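# Hang the hose across both wall hooks

## Task

Get the hose draped over both of the wall hooks so that it ends up motionless and with no part touching the floor, then release it and back the robot away. The robot must finish upright and untilted; if the hose only stays up because the robot is holding it, the goal is not met.

## Robot and tools

ROBOT. A LinearBot: an omnidirectional wheeled base with a column roughly 1.75 m high. A carriage rides the column over 1.0 m of travel (lift_m). On it sit two identical six-joint arms, each with a two-finger gripper. Arm bases are about 0.57 m + lift_m above the floor, and carriage parts extend about 0.15 m below them. A hand can reach 0.78 m from its shoulder but only about 0.38 m below its arm base. A hand measures about 0.16 m long and 0.1 m wide (0.14 m when open). Parked arm joints 1-6: 0, 0.05, 0.05, 1.45, 0, 0; parked, the robot is about 0.95 m wide and 0.7 m long. The wheel motors are weak (2 N m), so small pushes already stop the base.

CAMERAS. carriage_camera is fixed on the carriage, aimed forward and tilted about 20 degrees down. left_wrist_camera and right_wrist_camera look out past the fingertips. Images are 504x504 pixels.

FRAMES. Base frame: origin on the floor below the base centre; x forward, y left, z up. The left_hand and right_hand readings are in this frame and mark the midpoint between that hand's finger pads; quat_wxyz rotates base axes into hand axes (hand z runs along the fingers, fingers open along hand y; a hand pointing straight up with joints 1, 5, 6 at 0 reads 1, 0, 0, 0). Odometry frame is the base frame where the scene began; base_odometry counts wheel rotation, so slip shows up as travel. Heading is in radians, left positive, -3.142 to 3.142. Hand readings can be off from reality, especially at long reach.

execute_actions(actions, cameras). actions is a list holding one action or nothing (empty = just report state and images). An action may contain base, joints or both; its motions start together. base holds exactly one relative move from where the base last reported itself: translate_m (metres, forward positive, -2 to 2), strafe_m (metres, left positive, -2 to 2) or rotate_rad (radians, counter-clockwise positive, -6.3 to 6.3). joints is one flat map keyed by joint name with absolute targets, both arms in the same map: lift_m 0 to 1 m; for each side (left_/right_): joint1_rad -2.617 to 3.054 (yaw about vertical, 0 forward, positive left); joint2_rad 0 to 3.141 (shoulder: 0 upper arm back and level, 1.57 vertical, 3.14 forward and level); joint3_rad 0 to 3.141 (elbow: 0 folded, 3.14 straight); joint4_rad -1.57 to 1.57 (wrist pitch, positive lifts fingertips); joint5_rad -1.57 to 1.57 (wrist yaw, positive swings fingertips right, opposite to joint1); joint6_rad -2.094 to 2.094 (roll about the finger axis, positive clockwise seen from the forearm); gripper_m 0 to 0.093 (pad gap in metres). Done tolerances: lift 0.004, joints 1-3 about 0.02/0.055/0.055, joint4 0.04, joints 5-6 0.02, gripper 0.004. Any unknown key or out-of-range value rejects the call with no motion. A joint or base left out of an action may keep pushing to an earlier target unseen. cameras: list of names or "all"; omitted or null gives all, [] gives none. The pictures line lists the images' order.

wait(seconds): 0 to 10; nothing new is commanded, returns state and images.
zoom_image(camera, region): region [x0, y0, x1, y1] in pixels of that camera's latest full image, at most 504 by 504.
read_manual(section): only "licences"; moves nothing.
finished_scene(scene): integer number of the scene being closed; irreversible, reports success.

RESULT LINES. base_status and joint_status per motion: done (base done only means the wheels turned the commanded amount, slip included; tiny moves may stop short yet say done); off_target (resting away from target, maybe still pushing; normal for a gripper holding something); contact_stop or time_out (target dropped, holds where it stopped). "joint command not followed" with a cause: a self-collision check refused that arm's targets (gripper target still runs); named joints show not_followed and may be retried on later actions. If an arm is blocked this way, first move only that arm clear, then the other in a later call. on_its_own covers what was not commanded; "held at" is the held target. A stop in one call cancels the remaining calls in that reply. ARM HIT means an arm struck the robot hard. motor_effort is percent of maximum (positive toward larger values), bracket = peak of last action; readings carry sizeable fixed error and noise. Lift effort falling as the lift descends means a hand or load is resting on something. A drive_wheels value at rest clearly above a free move's means the base is still pressing. Joint torques follow arm joint order and are never zero. Motor temperatures are listed per arm.

CONTACT AND CAUTION. Arms and grippers never stop on contact: a blocked arm keeps pressing and snaps to target once free. The base may coast up to 0.3 m after an arm touches something; turns and arm-commanding actions are often unwatched. After a drive is stopped by an obstacle, back off about 0.2 m (or undo the turn), repeat if still pressed, then retry. Beware the column hitting edges the base slides under; reversing into one can tip the robot. Never let the arms strike or press each other hard. Grip force is about 45-60 N per pad. About 1 kg sags a level hand 10-17 cm; a fully straight arm may not lift 1 kg.

TIPPING. The robot cannot recover from a fall and nothing halts a tipping motion. Risk rises with a high carriage, outstretched arms, loads, pulling, and abrupt stops; about 1.5 kg per hand with both arms forward can topple it. Only images reveal a lean.

HEAT. Outstretched or loaded arms heat quickly, even while idle. MOTOR HOT appears from 75 C; at 90 C that arm halts for 10 s (re-armed after 5 minutes); at 100 C the arm and gripper go limp and drop. These show as OVER-TEMPERATURE FAULT, and unfinished keys read limit_stop_at_motor_heat; resend those targets. The simulation keeps running while replies are written, with the robot holding its last command.

Each tool is called after "Request:" by a JSON object that holds its "api" and its "payload".

## Session

Request:
{"api": "execute_actions", "payload": {"actions": []}}

Scene clock: 0.00 s.
Joint torques (N m, as the arm reports them, + toward a larger angle): no reading
Motor temperatures (°C, as the motors report them): left_arm=[23 23 23 23 24 22] | right_arm=[24 26 25 25 26 25]
base_odometry: x=+0.000 y=+0.000 heading=+0.000 (m, m, rad; odometry frame)
base_status: not commanded
joint_positions: lift_m=+0.302 left_joint1_rad=-0.019 left_joint2_rad=+0.050 left_joint3_rad=+0.053 left_joint4_rad=+1.496 left_joint5_rad=+0.011 left_joint6_rad=-0.034 left_gripper_m=+0.095 right_joint1_rad=-0.006 right_joint2_rad=+0.045 right_joint3_rad=+0.052 right_joint4_rad=+1.421 right_joint5_rad=+0.004 right_joint6_rad=+0.037 right_gripper_m=+0.095
joint_status: not commanded
motor_effort: lift_m=+17 drive_wheels=-5 (%)
left_hand: x=+0.3020 y=+0.3073 z=+1.3180 quat_wxyz=(+0.999, +0.005, +0.036, -0.026) (m; base frame)
right_hand: x=+0.3187 y=-0.3104 z=+1.3160 quat_wxyz=(+0.997, +0.004, +0.071, +0.015) (m; base frame)
pictures: carriage_camera, left_wrist_camera, right_wrist_camera
Images, in order (width x height): carriage_camera 504x504, left_wrist_camera 504x504, right_wrist_camera 504x504.

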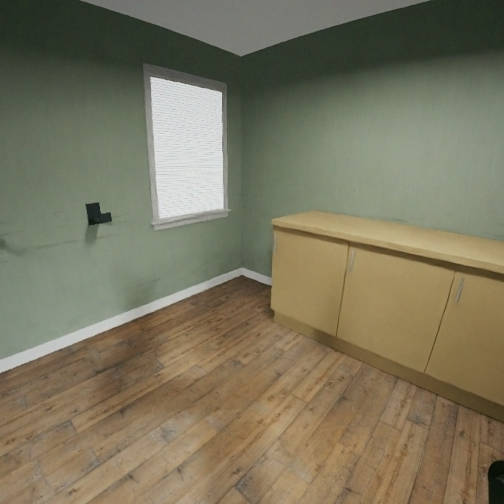

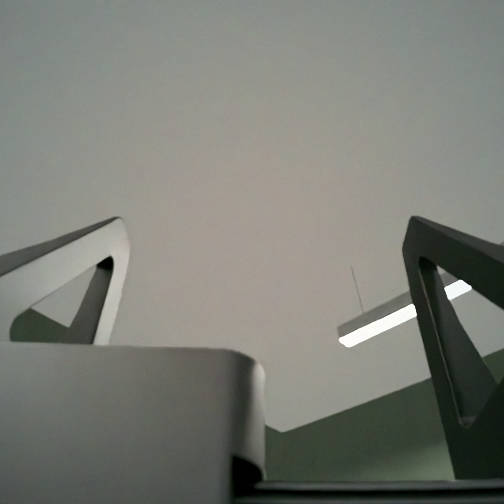

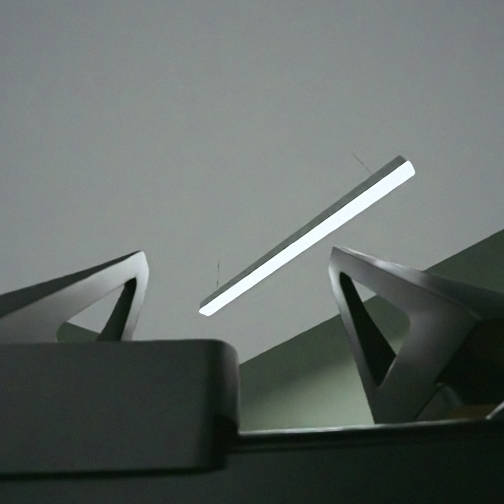

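Request:
{"api": "execute_actions", "payload": {"actions": [{"base":{"rotate_rad":0.9}}], "cameras": ["carriage_camera"]}}

Request:
{"api": "execute_actions", "payload": {"actions": [{"base":{"rotate_rad":1.3}}], "cameras": ["carriage_camera"]}}

Scene clock: 3.17 s.
Joint torques (N m, as the arm reports them, + toward a larger angle): left_arm=[-0.02  4.44  5.63 -0.24 -0.03 -0.03] | right_arm=[ 0.15  3.94  7.06 -0.07  0.02 -0.05]
Motor temperatures (°C, as the motors report them): left_arm=[23 23 24 23 24 22] | right_arm=[24 26 25 25 26 25]
base_odometry: x=+0.000 y=+0.000 heading=+0.898 (m, m, rad; odometry frame)
base_status: done
joint_positions: lift_m=+0.302 left_joint1_rad=-0.019 left_joint2_rad=+0.050 left_joint3_rad=+0.053 left_joint4_rad=+1.496 left_joint5_rad=+0.011 left_joint6_rad=-0.034 left_gripper_m=+0.095 right_joint1_rad=-0.006 right_joint2_rad=+0.045 right_joint3_rad=+0.052 right_joint4_rad=+1.421 right_joint5_rad=+0.004 right_joint6_rad=+0.037 right_gripper_m=+0.095
joint_status: not commanded
motor_effort: lift_m=+17(18) drive_wheels=+32(55) (%)
left_hand: x=+0.3020 y=+0.3073 z=+1.3180 quat_wxyz=(+0.999, +0.005, +0.036, -0.026) (m; base frame)
right_hand: x=+0.3187 y=-0.3104 z=+1.3160 quat_wxyz=(+0.997, +0.004, +0.071, +0.015) (m; base frame)
pictures: carriage_camera
Images, in order (width x height): carriage_camera 504x504.

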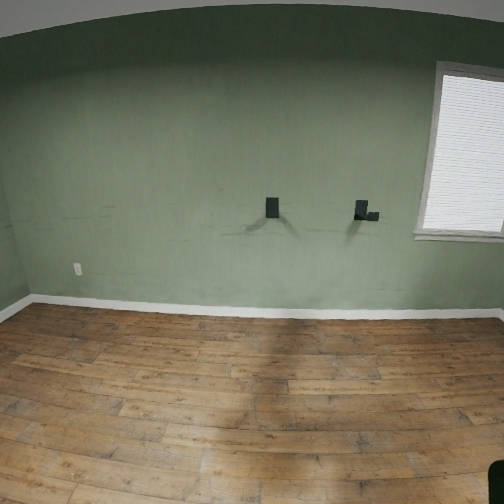

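Scene clock: 6.00 s.
Joint torques (N m, as the arm reports them, + toward a larger angle): left_arm=[-0.06  4.37  5.62 -0.25 -0.02 -0.03] | right_arm=[ 0.2   4.01  7.1  -0.07  0.01 -0.03]
Motor temperatures (°C, as the motors report them): left_arm=[23 23 24 23 24 22] | right_arm=[24 26 25 25 26 25]
base_odometry: x=+0.000 y=+0.000 heading=+2.196 (m, m, rad; odometry frame)
base_status: done
joint_positions: lift_m=+0.302 left_joint1_rad=-0.019 left_joint2_rad=+0.050 left_joint3_rad=+0.053 left_joint4_rad=+1.495 left_joint5_rad=+0.011 left_joint6_rad=-0.034 left_gripper_m=+0.095 right_joint1_rad=-0.006 right_joint2_rad=+0.045 right_joint3_rad=+0.052 right_joint4_rad=+1.421 right_joint5_rad=+0.004 right_joint6_rad=+0.037 right_gripper_m=+0.095
joint_status: not commanded
motor_effort: lift_m=+17(18) drive_wheels=+32(68) (%)
left_hand: x=+0.3022 y=+0.3073 z=+1.3180 quat_wxyz=(+0.999, +0.005, +0.037, -0.026) (m; base frame)
right_hand: x=+0.3186 y=-0.3104 z=+1.3160 quat_wxyz=(+0.997, +0.004, +0.071, +0.015) (m; base frame)
pictures: carriage_camera
Images, in order (width x height): carriage_camera 504x504.

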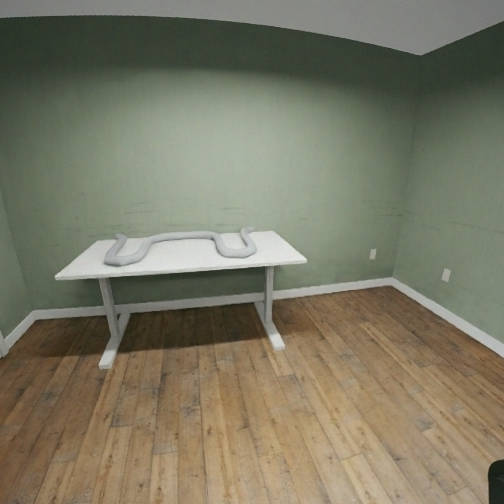

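Request:
{"api": "execute_actions", "payload": {"actions": [{"base":{"rotate_rad":0.2}}], "cameras": ["carriage_camera"]}}

Request:
{"api": "zoom_image", "payload": {"camera": "carriage_camera", "region": [100, 190, 380, 380]}}

Scene clock: 9.83 s.
Joint torques (N m, as the arm reports them, + toward a larger angle): left_arm=[-0.06  4.41  5.67 -0.22 -0.03 -0.04] | right_arm=[ 0.22  3.95  7.29 -0.05  0.05 -0.03]
Motor temperatures (°C, as the motors report them): left_arm=[23 24 25 23 24 22] | right_arm=[24 26 26 25 26 25]
base_odometry: x=+0.000 y=+0.000 heading=+2.393 (m, m, rad; odometry frame)
base_status: done
joint_positions: lift_m=+0.302 left_joint1_rad=-0.019 left_joint2_rad=+0.050 left_joint3_rad=+0.053 left_joint4_rad=+1.494 left_joint5_rad=+0.011 left_joint6_rad=-0.034 left_gripper_m=+0.095 right_joint1_rad=-0.006 right_joint2_rad=+0.045 right_joint3_rad=+0.052 right_joint4_rad=+1.421 right_joint5_rad=+0.004 right_joint6_rad=+0.037 right_gripper_m=+0.095
joint_status: not commanded
motor_effort: lift_m=+19(17) drive_wheels=+36(69) (%)
left_hand: x=+0.3024 y=+0.3073 z=+1.3180 quat_wxyz=(+0.999, +0.005, +0.037, -0.026) (m; base frame)
right_hand: x=+0.3186 y=-0.3104 z=+1.3160 quat_wxyz=(+0.997, +0.004, +0.071, +0.015) (m; base frame)
pictures: carriage_camera
Images, in order (width x height): carriage_camera 504x504.

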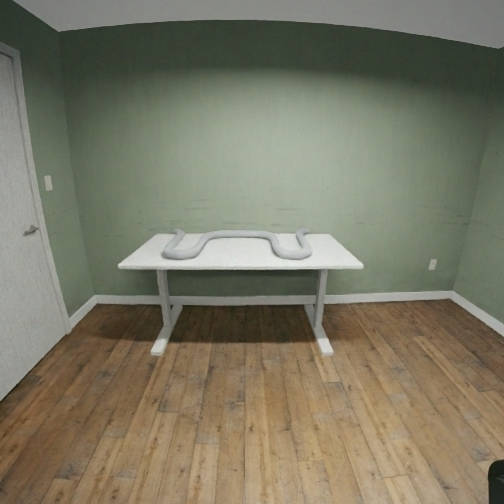

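Region (100, 190, 380, 380) of carriage_camera's 504x504 image, scaled by 1.800, with more detail than that image has; it fills the top 342 rows of this view, and the rest is white.

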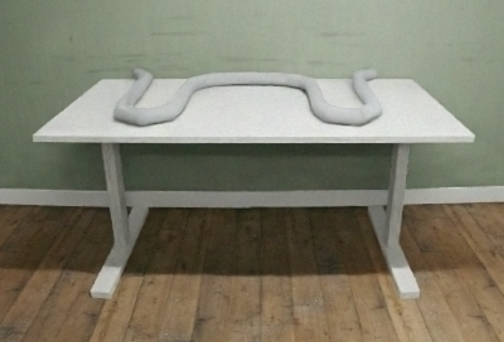

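Request:
{"api": "execute_actions", "payload": {"actions": [{"base":{"translate_m":0.8},"joints":{"lift_m":0.4}}], "cameras": ["carriage_camera"]}}

Scene clock: 17.20 s.
Joint torques (N m, as the arm reports them, + toward a larger angle): left_arm=[-0.06  4.43  5.59 -0.25 -0.02 -0.03] | right_arm=[ 0.19  3.91  7.   -0.1   0.06 -0.03]
Motor temperatures (°C, as the motors report them): left_arm=[23 24 26 23 24 22] | right_arm=[24 27 26 25 26 25]
base_odometry: x=-0.588 y=+0.543 heading=+2.395 (m, m, rad; odometry frame)
base_status: done
joint_positions: lift_m=+0.400 left_joint1_rad=-0.019 left_joint2_rad=+0.050 left_joint3_rad=+0.053 left_joint4_rad=+1.497 left_joint5_rad=+0.011 left_joint6_rad=-0.034 left_gripper_m=+0.095 right_joint1_rad=-0.006 right_joint2_rad=+0.045 right_joint3_rad=+0.052 right_joint4_rad=+1.423 right_joint5_rad=+0.004 right_joint6_rad=+0.037 right_gripper_m=+0.095
joint_status: all done
motor_effort: lift_m=+18(22) drive_wheels=-22(65) (%)
left_hand: x=+0.3018 y=+0.3073 z=+1.4161 quat_wxyz=(+0.999, +0.005, +0.036, -0.026) (m; base frame)
right_hand: x=+0.3183 y=-0.3104 z=+1.4141 quat_wxyz=(+0.997, +0.004, +0.070, +0.015) (m; base frame)
pictures: carriage_camera
Images, in order (width x height): carriage_camera 504x504.

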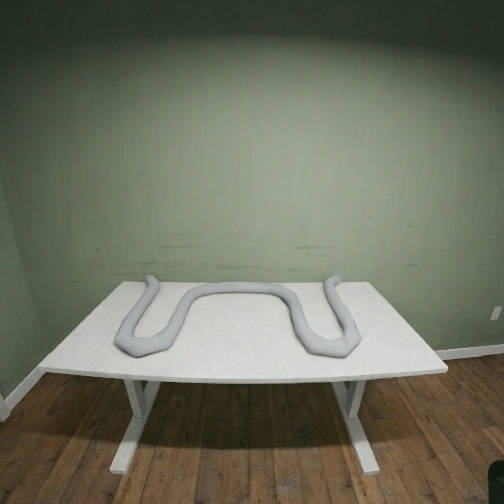

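Request:
{"api": "execute_actions", "payload": {"actions": [{"base":{"strafe_m":0.05},"joints":{"left_joint1_rad":0.1,"left_joint2_rad":2.0,"left_joint3_rad":1.4,"left_joint4_rad":-0.97,"left_joint6_rad":1.57,"right_joint1_rad":-0.1,"right_joint2_rad":2.0,"right_joint3_rad":1.4,"right_joint4_rad":-0.97,"right_joint6_rad":-1.57}}], "cameras": []}}

Request:
{"api": "execute_actions", "payload": {"actions": [{"base":{"translate_m":0.28}}]}}

Scene clock: 25.10 s.
Joint torques (N m, as the arm reports them, + toward a larger angle): left_arm=[ 0.47 -9.12  7.28  0.2   0.06  0.07] | right_arm=[-0.27 -9.44  8.97  0.22 -0.01 -0.14]
Motor temperatures (°C, as the motors report them): left_arm=[23 25 27 24 24 22] | right_arm=[24 27 27 25 26 25]
base_odometry: x=-0.622 y=+0.507 heading=+2.395 (m, m, rad; odometry frame)
base_status: done
joint_positions: lift_m=+0.400 left_joint1_rad=+0.094 left_joint2_rad=+1.991 left_joint3_rad=+1.379 left_joint4_rad=-0.966 left_joint5_rad=+0.011 left_joint6_rad=+1.559 left_gripper_m=+0.095 right_joint1_rad=-0.092 right_joint2_rad=+1.999 right_joint3_rad=+1.378 right_joint4_rad=-0.963 right_joint5_rad=+0.004 right_joint6_rad=-1.560 right_gripper_m=+0.095
joint_status: all done
motor_effort: lift_m=+18(17) drive_wheels=-8(50) (%)
left_hand: x=+0.6426 y=+0.3414 z=+1.0006 quat_wxyz=(+0.001, +0.669, +0.743, -0.006) (m; base frame)
right_hand: x=+0.6423 y=-0.3434 z=+0.9977 quat_wxyz=(-0.006, -0.670, +0.742, +0.003) (m; base frame)
pictures: none
No camera images: the call's "cameras" was empty. Leave "cameras" out to get every camera's image.

Scene clock: 27.60 s.
Joint torques (N m, as the arm reports them, + toward a larger angle): left_arm=[ 0.49 -9.11  7.2   0.21  0.08  0.06] | right_arm=[-0.32 -9.44  8.94  0.26  0.   -0.12]
Motor temperatures (°C, as the motors report them): left_arm=[23 25 27 24 24 22] | right_arm=[24 28 28 25 26 25]
base_odometry: x=-0.828 y=+0.697 heading=+2.396 (m, m, rad; odometry frame)
base_status: done
joint_positions: lift_m=+0.400 left_joint1_rad=+0.094 left_joint2_rad=+1.991 left_joint3_rad=+1.379 left_joint4_rad=-0.967 left_joint5_rad=+0.011 left_joint6_rad=+1.559 left_gripper_m=+0.095 right_joint1_rad=-0.092 right_joint2_rad=+1.999 right_joint3_rad=+1.378 right_joint4_rad=-0.965 right_joint5_rad=+0.004 right_joint6_rad=-1.560 right_gripper_m=+0.095
joint_status: not commanded
motor_effort: lift_m=+17(18) drive_wheels=-20(50) (%)
left_hand: x=+0.6423 y=+0.3414 z=+1.0006 quat_wxyz=(+0.001, +0.669, +0.743, -0.007) (m; base frame)
right_hand: x=+0.6418 y=-0.3433 z=+0.9977 quat_wxyz=(-0.006, -0.670, +0.742, +0.004) (m; base frame)
pictures: carriage_camera, left_wrist_camera, right_wrist_camera
Images, in order (width x height): carriage_camera 504x504, left_wrist_camera 504x504, right_wrist_camera 504x504.

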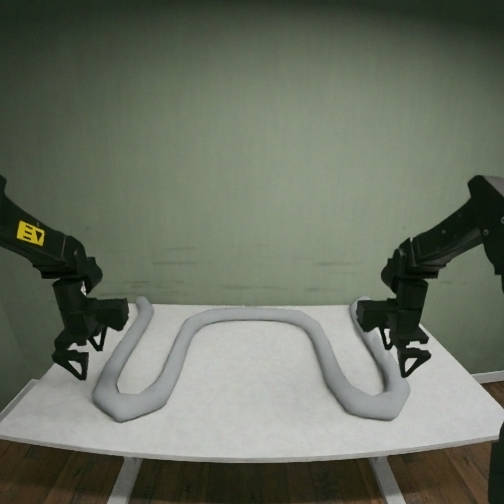

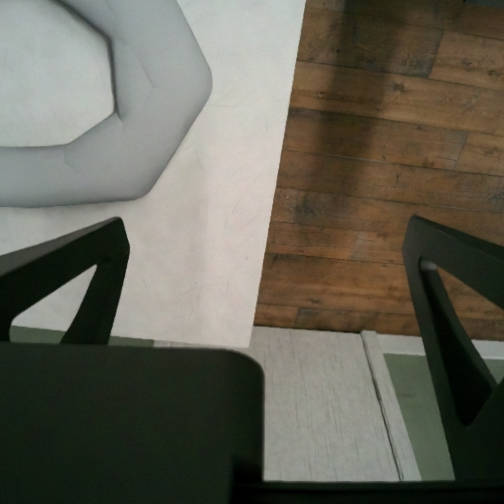

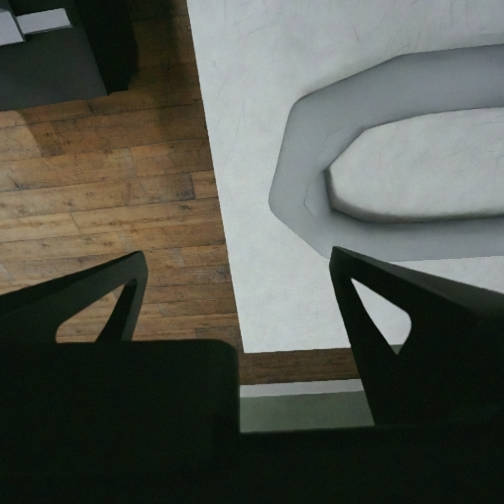

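Request:
{"api": "execute_actions", "payload": {"actions": [{"base":{"translate_m":0.1},"joints":{"lift_m":0.24}}]}}

Scene clock: 31.20 s.
Joint torques (N m, as the arm reports them, + toward a larger angle): left_arm=[ 0.33 -9.32  6.6   0.25  0.07  0.07] | right_arm=[-0.25 -9.54  7.91  0.31 -0.01 -0.16]
Motor temperatures (°C, as the motors report them): left_arm=[23 26 28 24 24 22] | right_arm=[24 29 28 25 26 25]
base_odometry: x=-0.902 y=+0.764 heading=+2.397 (m, m, rad; odometry frame)
base_status: done
joint_positions: lift_m=+0.240 left_joint1_rad=+0.096 left_joint2_rad=+1.993 left_joint3_rad=+1.389 left_joint4_rad=-0.969 left_joint5_rad=+0.011 left_joint6_rad=+1.559 left_gripper_m=+0.095 right_joint1_rad=-0.094 right_joint2_rad=+1.999 right_joint3_rad=+1.388 right_joint4_rad=-0.966 right_joint5_rad=+0.004 right_joint6_rad=-1.560 right_gripper_m=+0.095
joint_status: all done
motor_effort: lift_m=+18(20) drive_wheels=-20(54) (%)
left_hand: x=+0.6449 y=+0.3425 z=+0.8420 quat_wxyz=(+0.003, +0.668, +0.744, -0.005) (m; base frame)
right_hand: x=+0.6446 y=-0.3443 z=+0.8396 quat_wxyz=(-0.004, -0.669, +0.743, +0.001) (m; base frame)
pictures: carriage_camera, left_wrist_camera, right_wrist_camera
Images, in order (width x height): carriage_camera 504x504, left_wrist_camera 504x504, right_wrist_camera 504x504.

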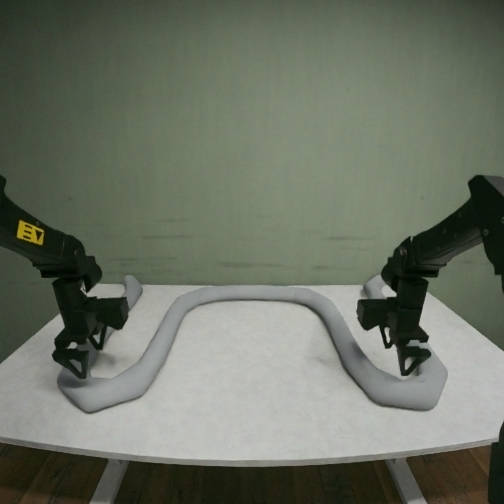

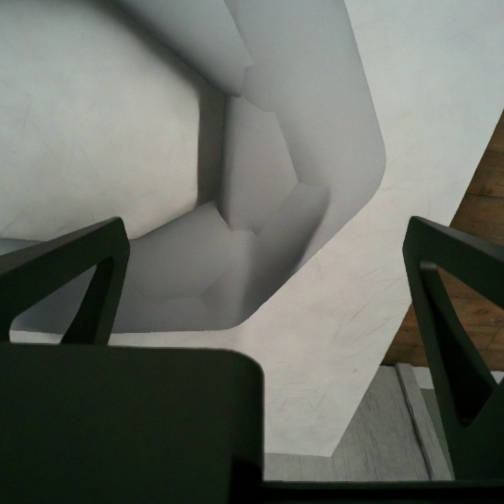

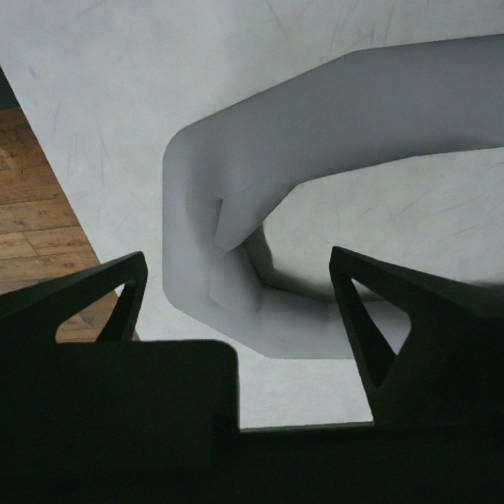

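Request:
{"api": "execute_actions", "payload": {"actions": [{"base":{"translate_m":-0.02},"joints":{"lift_m":0.19}}]}}

Scene clock: 34.20 s.
Joint torques (N m, as the arm reports them, + toward a larger angle): left_arm=[ 0.14 -9.57  6.52  0.23  0.06  0.05] | right_arm=[-0.16 -9.86  7.79  0.3  -0.01 -0.13]
Motor temperatures (°C, as the motors report them): left_arm=[23 27 28 24 24 22] | right_arm=[24 30 28 25 26 25]
base_odometry: x=-0.887 y=+0.750 heading=+2.398 (m, m, rad; odometry frame)
base_status: done
joint_positions: lift_m=+0.190 left_joint1_rad=+0.097 left_joint2_rad=+1.996 left_joint3_rad=+1.391 left_joint4_rad=-0.969 left_joint5_rad=+0.011 left_joint6_rad=+1.559 left_gripper_m=+0.095 right_joint1_rad=-0.095 right_joint2_rad=+2.002 right_joint3_rad=+1.390 right_joint4_rad=-0.967 right_joint5_rad=+0.004 right_joint6_rad=-1.560 right_gripper_m=+0.095
joint_status: all done
motor_effort: lift_m=+17(19) drive_wheels=+4(53) (%)
left_hand: x=+0.6452 y=+0.3430 z=+0.7915 quat_wxyz=(+0.003, +0.668, +0.744, -0.005) (m; base frame)
right_hand: x=+0.6446 y=-0.3446 z=+0.7892 quat_wxyz=(-0.004, -0.669, +0.744, +0.002) (m; base frame)
pictures: carriage_camera, left_wrist_camera, right_wrist_camera
Images, in order (width x height): carriage_camera 504x504, left_wrist_camera 504x504, right_wrist_camera 504x504.

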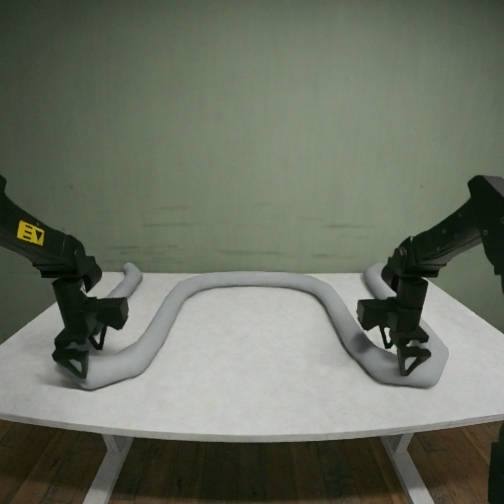

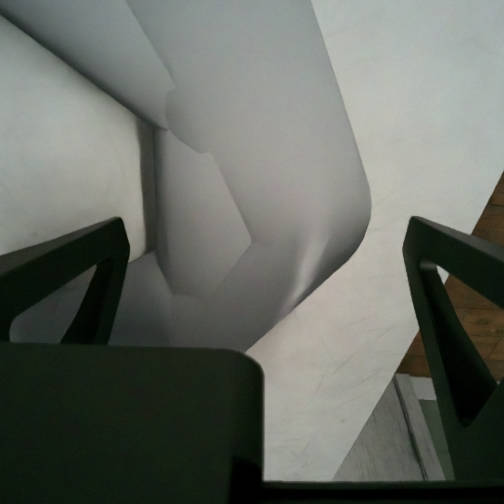

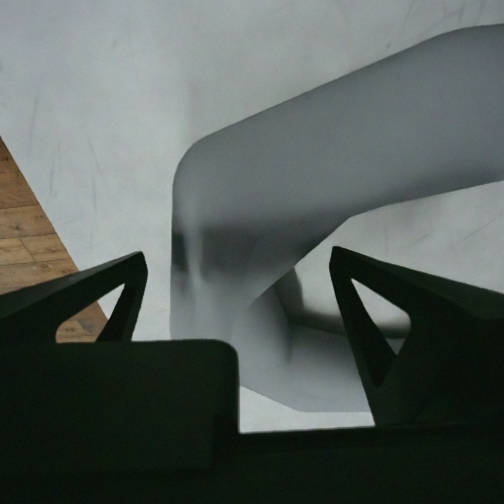

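Request:
{"api": "execute_actions", "payload": {"actions": [{"joints":{"left_joint1_rad":0.03,"left_joint6_rad":1.4}}], "cameras": []}}

Request:
{"api": "execute_actions", "payload": {"actions": [{"joints":{"lift_m":0.155}}]}}

Scene clock: 35.63 s.
Joint torques (N m, as the arm reports them, + toward a larger angle): left_arm=[ 0.28 -9.62  6.46  0.24  0.06 -0.11] | right_arm=[-0.05 -9.82  7.81  0.27  0.   -0.15]
Motor temperatures (°C, as the motors report them): left_arm=[23 28 29 24 24 22] | right_arm=[24 31 28 25 26 25]
base_odometry: x=-0.887 y=+0.750 heading=+2.398 (m, m, rad; odometry frame)
base_status: not commanded
joint_positions: lift_m=+0.190 left_joint1_rad=+0.026 left_joint2_rad=+1.996 left_joint3_rad=+1.391 left_joint4_rad=-0.969 left_joint5_rad=+0.011 left_joint6_rad=+1.410 left_gripper_m=+0.095 right_joint1_rad=-0.095 right_joint2_rad=+2.002 right_joint3_rad=+1.390 right_joint4_rad=-0.967 right_joint5_rad=+0.004 right_joint6_rad=-1.560 right_gripper_m=+0.095
joint_status: all done
motor_effort: lift_m=+18(19) drive_wheels=+3(4) (%)
left_hand: x=+0.6467 y=+0.3171 z=+0.7915 quat_wxyz=(+0.002, +0.638, +0.770, -0.005) (m; base frame)
right_hand: x=+0.6446 y=-0.3446 z=+0.7892 quat_wxyz=(-0.004, -0.669, +0.744, +0.002) (m; base frame)
pictures: none
No camera images: the call's "cameras" was empty. Leave "cameras" out to get every camera's image.

Scene clock: 36.30 s.
Joint torques (N m, as the arm reports them, + toward a larger angle): left_arm=[ 0.23 -9.62  6.49  0.24  0.06 -0.11] | right_arm=[-0.08 -9.93  7.77  0.28 -0.01 -0.13]
Motor temperatures (°C, as the motors report them): left_arm=[23 28 29 24 24 22] | right_arm=[24 31 28 25 26 25]
base_odometry: x=-0.887 y=+0.750 heading=+2.398 (m, m, rad; odometry frame)
base_status: not commanded
joint_positions: lift_m=+0.155 left_joint1_rad=+0.026 left_joint2_rad=+1.997 left_joint3_rad=+1.391 left_joint4_rad=-0.969 left_joint5_rad=+0.011 left_joint6_rad=+1.410 left_gripper_m=+0.095 right_joint1_rad=-0.095 right_joint2_rad=+2.004 right_joint3_rad=+1.390 right_joint4_rad=-0.967 right_joint5_rad=+0.009 right_joint6_rad=-1.560 right_gripper_m=+0.095
joint_status: all done
motor_effort: lift_m=+18(19) drive_wheels=+3(4) (%)
left_hand: x=+0.6467 y=+0.3171 z=+0.7564 quat_wxyz=(+0.002, +0.638, +0.770, -0.005) (m; base frame)
right_hand: x=+0.6446 y=-0.3454 z=+0.7538 quat_wxyz=(-0.006, -0.669, +0.744, +0.001) (m; base frame)
pictures: carriage_camera, left_wrist_camera, right_wrist_camera
Images, in order (width x height): carriage_camera 504x504, left_wrist_camera 504x504, right_wrist_camera 504x504.

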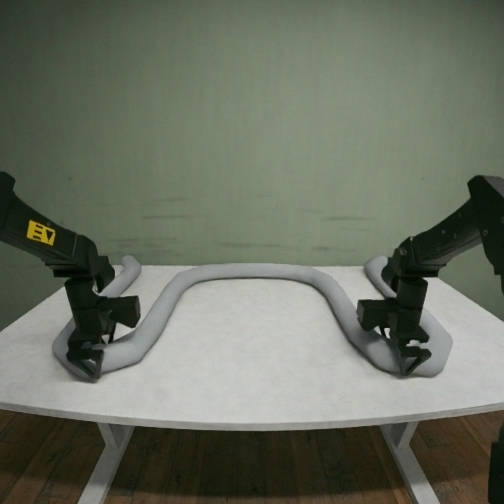

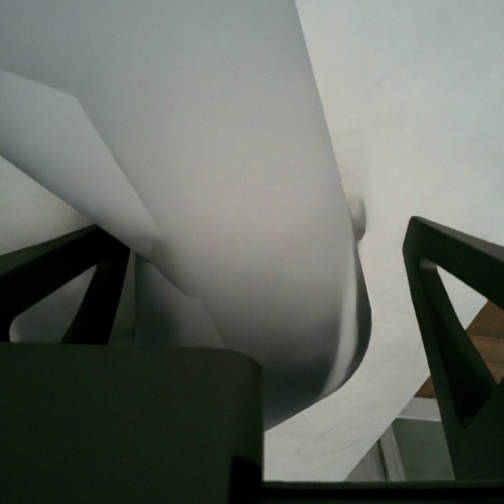

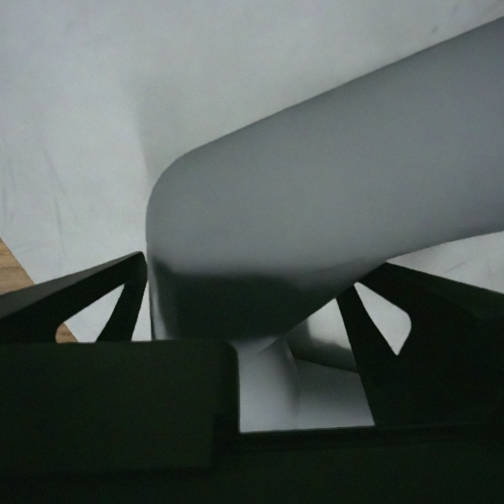

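Straddling. A bit lower.

Request:
{"api": "execute_actions", "payload": {"actions": [{"joints":{"lift_m":0.13}}]}}

Scene clock: 37.33 s.
Joint torques (N m, as the arm reports them, + toward a larger angle): left_arm=[ 0.18 -9.03  6.02  0.27  0.07 -0.11] | right_arm=[-0.03 -8.24  6.88  0.37 -0.08 -0.13]
Motor temperatures (°C, as the motors report them): left_arm=[23 28 29 24 24 22] | right_arm=[24 31 29 25 26 25]
base_odometry: x=-0.887 y=+0.750 heading=+2.398 (m, m, rad; odometry frame)
base_status: not commanded
joint_positions: lift_m=+0.130 left_joint1_rad=+0.026 left_joint2_rad=+1.989 left_joint3_rad=+1.399 left_joint4_rad=-0.968 left_joint5_rad=+0.011 left_joint6_rad=+1.410 left_gripper_m=+0.095 right_joint1_rad=-0.097 right_joint2_rad=+1.982 right_joint3_rad=+1.401 right_joint4_rad=-0.973 right_joint5_rad=+0.011 right_joint6_rad=-1.561 right_gripper_m=+0.095
joint_status: all done
motor_effort: lift_m=+15(14) drive_wheels=+5(7) (%)
left_hand: x=+0.6502 y=+0.3173 z=+0.7360 quat_wxyz=(+0.008, +0.638, +0.770, +0.000) (m; base frame)
right_hand: x=+0.6486 y=-0.3469 z=+0.7392 quat_wxyz=(+0.002, -0.668, +0.744, -0.010) (m; base frame)
pictures: carriage_camera, left_wrist_camera, right_wrist_camera
Images, in order (width x height): carriage_camera 504x504, left_wrist_camera 504x504, right_wrist_camera 504x504.

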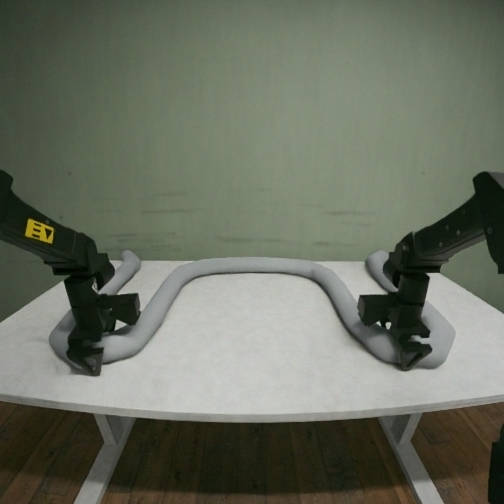

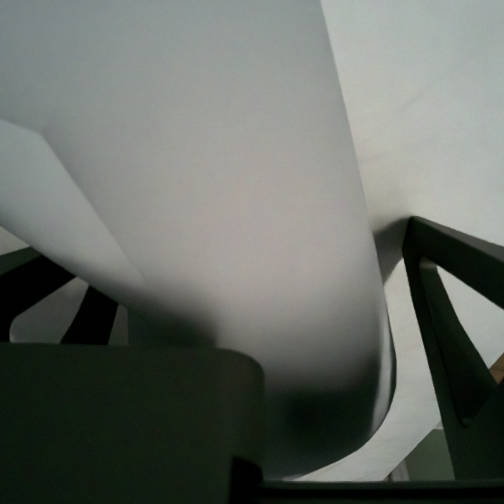

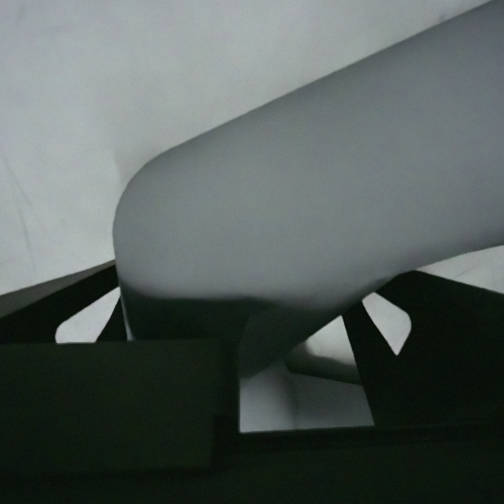

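Request:
{"api": "execute_actions", "payload": {"actions": [{"joints":{"lift_m":0.14,"left_gripper_m":0.02,"right_gripper_m":0.02}}], "cameras": ["carriage_camera"]}}

Request:
{"api": "execute_actions", "payload": {"actions": [{"joints":{"lift_m":0.4}}], "cameras": ["carriage_camera"]}}

Scene clock: 38.93 s.
Joint torques (N m, as the arm reports them, + toward a larger angle): left_arm=[ 0.26 -9.43  6.05  0.25  0.07 -0.09] | right_arm=[-0.01 -9.07  6.79  0.46 -0.05 -0.18]
Motor temperatures (°C, as the motors report them): left_arm=[23 29 29 24 24 22] | right_arm=[24 31 29 25 26 25]
base_odometry: x=-0.887 y=+0.750 heading=+2.398 (m, m, rad; odometry frame)
base_status: not commanded
joint_positions: lift_m=+0.140 left_joint1_rad=+0.026 left_joint2_rad=+1.993 left_joint3_rad=+1.399 left_joint4_rad=-0.969 left_joint5_rad=+0.010 left_joint6_rad=+1.407 left_gripper_m=+0.068 right_joint1_rad=-0.098 right_joint2_rad=+1.994 right_joint3_rad=+1.401 right_joint4_rad=-0.981 right_joint5_rad=+0.011 right_joint6_rad=-1.555 right_gripper_m=+0.058
joint_status: left_gripper_m off_target (ended at +0.068, target +0.020); right_gripper_m off_target (ended at +0.059, target +0.020); the others done
motor_effort: lift_m=+18(20) drive_wheels=-6(6) (%)
left_hand: x=+0.6495 y=+0.3174 z=+0.7444 quat_wxyz=(+0.006, +0.637, +0.771, -0.001) (m; base frame)
right_hand: x=+0.6455 y=-0.3469 z=+0.7448 quat_wxyz=(-0.005, -0.666, +0.746, -0.003) (m; base frame)
pictures: carriage_camera
Images, in order (width x height): carriage_camera 504x504.

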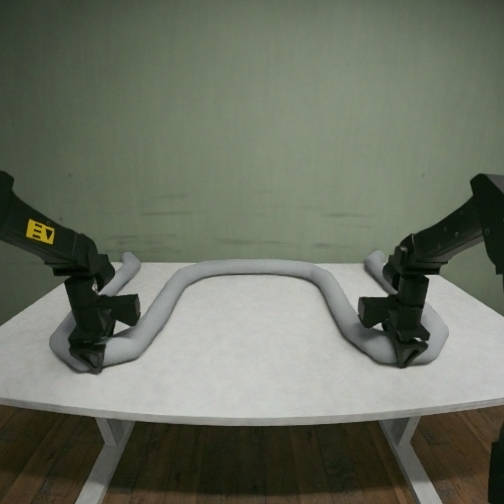

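Scene clock: 40.50 s.
Joint torques (N m, as the arm reports them, + toward a larger angle): left_arm=[ 0.23 -9.81  6.05  0.25  0.1  -0.08] | right_arm=[ -0.04 -10.01   6.64   0.38  -0.03  -0.17]
Motor temperatures (°C, as the motors report them): left_arm=[23 29 29 24 24 22] | right_arm=[24 32 29 25 26 25]
base_odometry: x=-0.887 y=+0.751 heading=+2.398 (m, m, rad; odometry frame)
base_status: not commanded
joint_positions: lift_m=+0.400 left_joint1_rad=+0.026 left_joint2_rad=+1.998 left_joint3_rad=+1.399 left_joint4_rad=-0.971 left_joint5_rad=+0.010 left_joint6_rad=+1.407 left_gripper_m=+0.068 right_joint1_rad=-0.098 right_joint2_rad=+2.006 right_joint3_rad=+1.401 right_joint4_rad=-0.975 right_joint5_rad=+0.006 right_joint6_rad=-1.557 right_gripper_m=+0.058
joint_status: all done
motor_effort: lift_m=+19(24) drive_wheels=-7(7) (%)
left_hand: x=+0.6487 y=+0.3174 z=+1.0024 quat_wxyz=(+0.004, +0.637, +0.771, -0.004) (m; base frame)
right_hand: x=+0.6459 y=-0.3461 z=+1.0005 quat_wxyz=(-0.005, -0.667, +0.745, +0.001) (m; base frame)
pictures: carriage_camera
Images, in order (width x height): carriage_camera 504x504.

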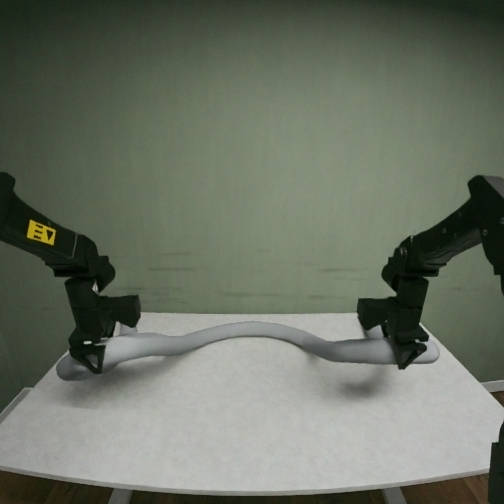

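Request:
{"api": "execute_actions", "payload": {"actions": [{"joints":{"lift_m":0.72}}], "cameras": ["carriage_camera"]}}

Request:
{"api": "execute_actions", "payload": {"actions": [{"base":{"translate_m":-0.6}}], "cameras": ["carriage_camera"]}}

Request:
{"api": "execute_actions", "payload": {"actions": [{"base":{"rotate_rad":-1.575},"joints":{"lift_m":0.5}}], "cameras": ["carriage_camera"]}}

Scene clock: 43.37 s.
Joint torques (N m, as the arm reports them, + toward a larger angle): left_arm=[  0.27 -10.96   5.81   0.38   0.06  -0.08] | right_arm=[  0.04 -11.3    7.19   0.42  -0.03  -0.09]
Motor temperatures (°C, as the motors report them): left_arm=[23 30 29 24 24 22] | right_arm=[24 33 29 25 26 25]
base_odometry: x=-0.887 y=+0.750 heading=+2.398 (m, m, rad; odometry frame)
base_status: not commanded
joint_positions: lift_m=+0.720 left_joint1_rad=+0.026 left_joint2_rad=+2.011 left_joint3_rad=+1.399 left_joint4_rad=-0.998 left_joint5_rad=+0.010 left_joint6_rad=+1.407 left_gripper_m=+0.068 right_joint1_rad=-0.098 right_joint2_rad=+2.020 right_joint3_rad=+1.395 right_joint4_rad=-0.988 right_joint5_rad=+0.006 right_joint6_rad=-1.566 right_gripper_m=+0.058
joint_status: all done
motor_effort: lift_m=+18(23) drive_wheels=-6(8) (%)
left_hand: x=+0.6407 y=+0.3172 z=+1.3181 quat_wxyz=(-0.012, +0.637, +0.771, -0.017) (m; base frame)
right_hand: x=+0.6393 y=-0.3454 z=+1.3143 quat_wxyz=(-0.016, -0.670, +0.742, +0.014) (m; base frame)
pictures: carriage_camera
Images, in order (width x height): carriage_camera 504x504.

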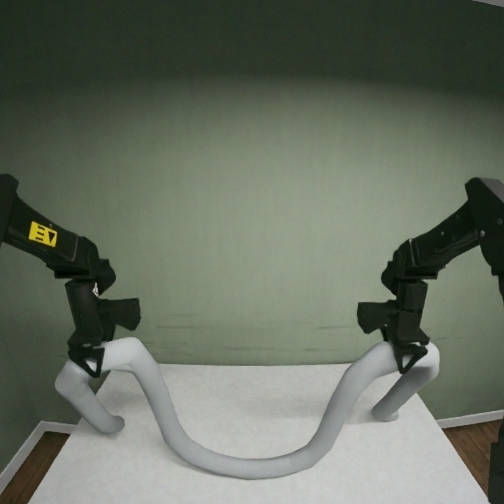

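Scene clock: 46.87 s.
Joint torques (N m, as the arm reports them, + toward a larger angle): left_arm=[  0.26 -11.     5.86   0.39   0.07  -0.07] | right_arm=[ -0.05 -11.02   7.15   0.45   0.01  -0.11]
Motor temperatures (°C, as the motors report them): left_arm=[23 31 29 24 24 22] | right_arm=[24 34 29 25 26 25]
base_odometry: x=-0.446 y=+0.344 heading=+2.398 (m, m, rad; odometry frame)
base_status: done
joint_positions: lift_m=+0.720 left_joint1_rad=+0.026 left_joint2_rad=+2.011 left_joint3_rad=+1.399 left_joint4_rad=-0.993 left_joint5_rad=+0.010 left_joint6_rad=+1.405 left_gripper_m=+0.068 right_joint1_rad=-0.098 right_joint2_rad=+2.020 right_joint3_rad=+1.395 right_joint4_rad=-0.992 right_joint5_rad=+0.001 right_joint6_rad=-1.568 right_gripper_m=+0.058
joint_status: not commanded
motor_effort: lift_m=+18(19) drive_wheels=-10(61) (%)
left_hand: x=+0.6419 y=+0.3172 z=+1.3181 quat_wxyz=(-0.010, +0.636, +0.772, -0.015) (m; base frame)
right_hand: x=+0.6382 y=-0.3444 z=+1.3143 quat_wxyz=(-0.016, -0.670, +0.742, +0.017) (m; base frame)
pictures: carriage_camera
Images, in order (width x height): carriage_camera 504x504.

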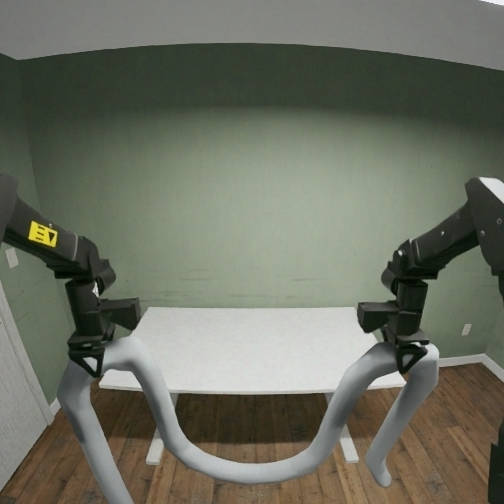

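Scene clock: 50.07 s.
Joint torques (N m, as the arm reports them, + toward a larger angle): left_arm=[ -0.07 -11.79   6.16   0.25   0.08  -0.05] | right_arm=[  0.44 -12.21   7.04   0.4   -0.02  -0.05]
Motor temperatures (°C, as the motors report them): left_arm=[23 32 30 24 24 22] | right_arm=[24 35 29 25 26 25]
base_odometry: x=-0.446 y=+0.345 heading=+0.825 (m, m, rad; odometry frame)
base_status: done
joint_positions: lift_m=+0.500 left_joint1_rad=+0.031 left_joint2_rad=+2.021 left_joint3_rad=+1.394 left_joint4_rad=-0.978 left_joint5_rad=+0.014 left_joint6_rad=+1.403 left_gripper_m=+0.068 right_joint1_rad=-0.104 right_joint2_rad=+2.031 right_joint3_rad=+1.395 right_joint4_rad=-0.984 right_joint5_rad=+0.004 right_joint6_rad=-1.568 right_gripper_m=+0.058
joint_status: all done
motor_effort: lift_m=+20(19) drive_wheels=+32(89) (%)
left_hand: x=+0.6430 y=+0.3181 z=+1.0935 quat_wxyz=(-0.008, +0.634, +0.773, -0.016) (m; base frame)
right_hand: x=+0.6387 y=-0.3473 z=+1.0902 quat_wxyz=(-0.018, -0.668, +0.744, +0.017) (m; base frame)
pictures: carriage_camera
Images, in order (width x height): carriage_camera 504x504.

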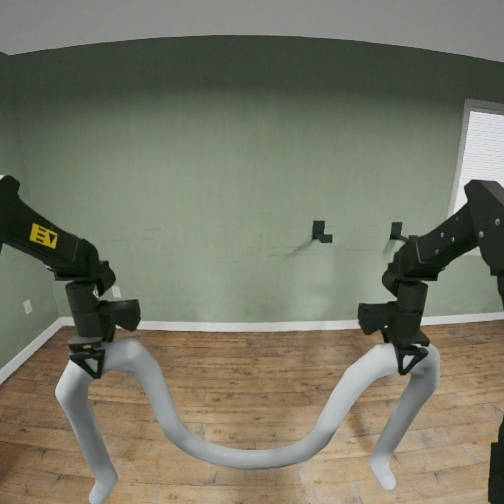

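Request:
{"api": "execute_actions", "payload": {"actions": [{"base":{"strafe_m":-0.87}}], "cameras": []}}

Request:
{"api": "execute_actions", "payload": {"actions": [{"base":{"translate_m":0.9}}], "cameras": ["carriage_camera"]}}

Request:
{"api": "zoom_image", "payload": {"camera": "carriage_camera", "region": [120, 200, 400, 400]}}

Scene clock: 55.33 s.
Joint torques (N m, as the arm reports them, + toward a larger angle): left_arm=[ -0.04 -11.78   6.18   0.3    0.05  -0.05] | right_arm=[  0.26 -12.23   7.14   0.36   0.01  -0.06]
Motor temperatures (°C, as the motors report them): left_arm=[23 34 30 24 24 22] | right_arm=[24 38 29 25 26 25]
base_odometry: x=+0.192 y=-0.247 heading=+0.824 (m, m, rad; odometry frame)
base_status: done
joint_positions: lift_m=+0.500 left_joint1_rad=+0.030 left_joint2_rad=+2.021 left_joint3_rad=+1.394 left_joint4_rad=-0.985 left_joint5_rad=+0.014 left_joint6_rad=+1.403 left_gripper_m=+0.068 right_joint1_rad=-0.102 right_joint2_rad=+2.031 right_joint3_rad=+1.395 right_joint4_rad=-0.984 right_joint5_rad=+0.001 right_joint6_rad=-1.568 right_gripper_m=+0.058
joint_status: not commanded
motor_effort: lift_m=+19(21) drive_wheels=-22(73) (%)
left_hand: x=+0.6411 y=+0.3178 z=+1.0936 quat_wxyz=(-0.011, +0.634, +0.773, -0.019) (m; base frame)
right_hand: x=+0.6389 y=-0.3458 z=+1.0902 quat_wxyz=(-0.017, -0.669, +0.743, +0.018) (m; base frame)
pictures: none
No camera images: the call's "cameras" was empty. Leave "cameras" out to get every camera's image.

Scene clock: 59.40 s.
Joint torques (N m, as the arm reports them, + toward a larger angle): left_arm=[ -0.02 -11.75   6.18   0.28   0.06  -0.05] | right_arm=[  0.32 -12.36   7.18   0.34   0.04  -0.05]
Motor temperatures (°C, as the motors report them): left_arm=[23 36 30 24 24 22] | right_arm=[24 39 30 25 26 25]
base_odometry: x=+0.805 y=+0.412 heading=+0.822 (m, m, rad; odometry frame)
base_status: done
joint_positions: lift_m=+0.500 left_joint1_rad=+0.030 left_joint2_rad=+2.021 left_joint3_rad=+1.394 left_joint4_rad=-0.983 left_joint5_rad=+0.012 left_joint6_rad=+1.403 left_gripper_m=+0.068 right_joint1_rad=-0.102 right_joint2_rad=+2.031 right_joint3_rad=+1.395 right_joint4_rad=-0.984 right_joint5_rad=-0.002 right_joint6_rad=-1.568 right_gripper_m=+0.058
joint_status: not commanded
motor_effort: lift_m=+20(20) drive_wheels=-22(59) (%)
left_hand: x=+0.6417 y=+0.3180 z=+1.0936 quat_wxyz=(-0.011, +0.634, +0.773, -0.018) (m; base frame)
right_hand: x=+0.6391 y=-0.3453 z=+1.0902 quat_wxyz=(-0.016, -0.669, +0.743, +0.019) (m; base frame)
pictures: carriage_camera
Images, in order (width x height): carriage_camera 504x504.

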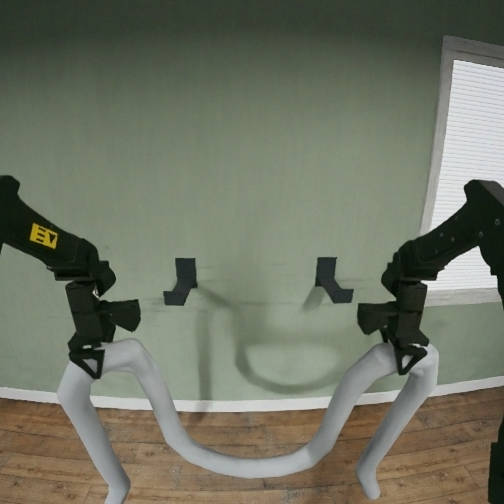

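Region (120, 200, 400, 400) of carriage_camera's 504x504 image, scaled by 1.800, with more detail than that image has; it fills the top 360 rows of this view, and the rest is white.

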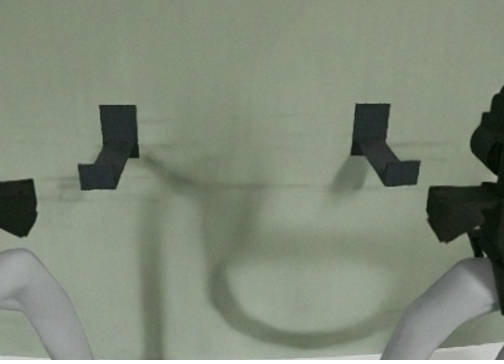

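Request:
{"api": "execute_actions", "payload": {"actions": [{"base":{"translate_m":0.38}}]}}

Scene clock: 64.27 s.
Joint torques (N m, as the arm reports them, + toward a larger angle): left_arm=[ -0.08 -11.74   6.15   0.31   0.06  -0.05] | right_arm=[  0.24 -12.23   7.26   0.43   0.04  -0.04]
Motor temperatures (°C, as the motors report them): left_arm=[23 37 30 24 24 22] | right_arm=[24 41 30 25 26 25]
base_odometry: x=+1.065 y=+0.689 heading=+0.820 (m, m, rad; odometry frame)
base_status: done
joint_positions: lift_m=+0.500 left_joint1_rad=+0.030 left_joint2_rad=+2.021 left_joint3_rad=+1.394 left_joint4_rad=-0.986 left_joint5_rad=+0.012 left_joint6_rad=+1.403 left_gripper_m=+0.068 right_joint1_rad=-0.101 right_joint2_rad=+2.031 right_joint3_rad=+1.395 right_joint4_rad=-0.984 right_joint5_rad=-0.002 right_joint6_rad=-1.568 right_gripper_m=+0.058
joint_status: not commanded
motor_effort: lift_m=+20(20) drive_wheels=-21(53) (%)
left_hand: x=+0.6410 y=+0.3182 z=+1.0936 quat_wxyz=(-0.012, +0.634, +0.773, -0.018) (m; base frame)
right_hand: x=+0.6391 y=-0.3452 z=+1.0902 quat_wxyz=(-0.016, -0.669, +0.743, +0.019) (m; base frame)
pictures: carriage_camera, left_wrist_camera, right_wrist_camera
Images, in order (width x height): carriage_camera 504x504, left_wrist_camera 504x504, right_wrist_camera 504x504.

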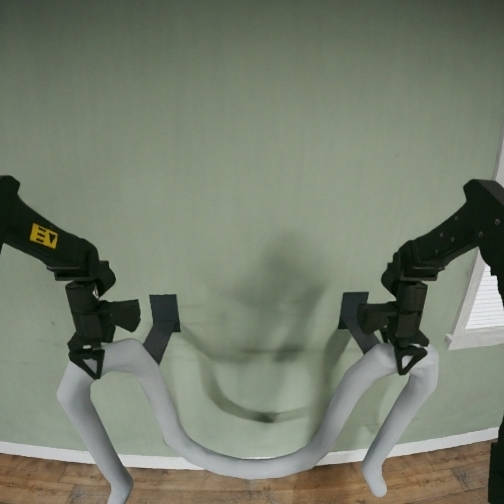

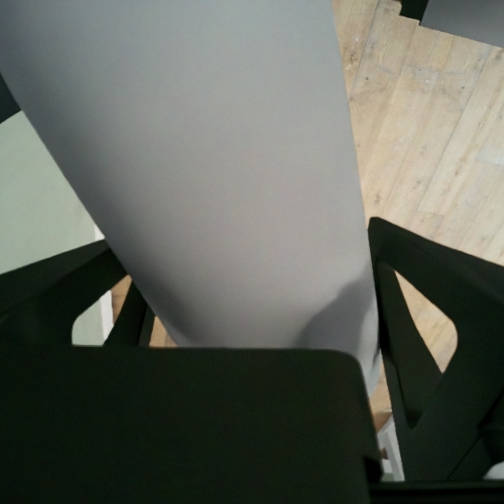

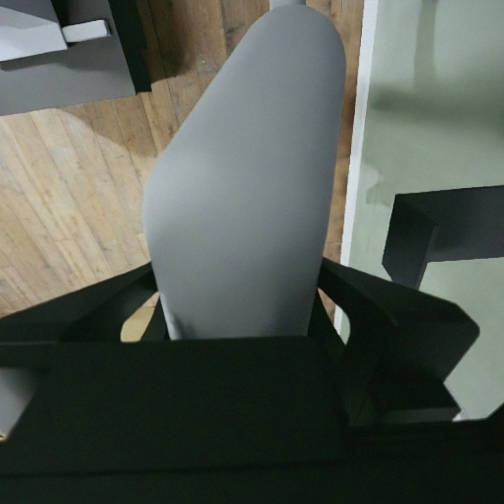

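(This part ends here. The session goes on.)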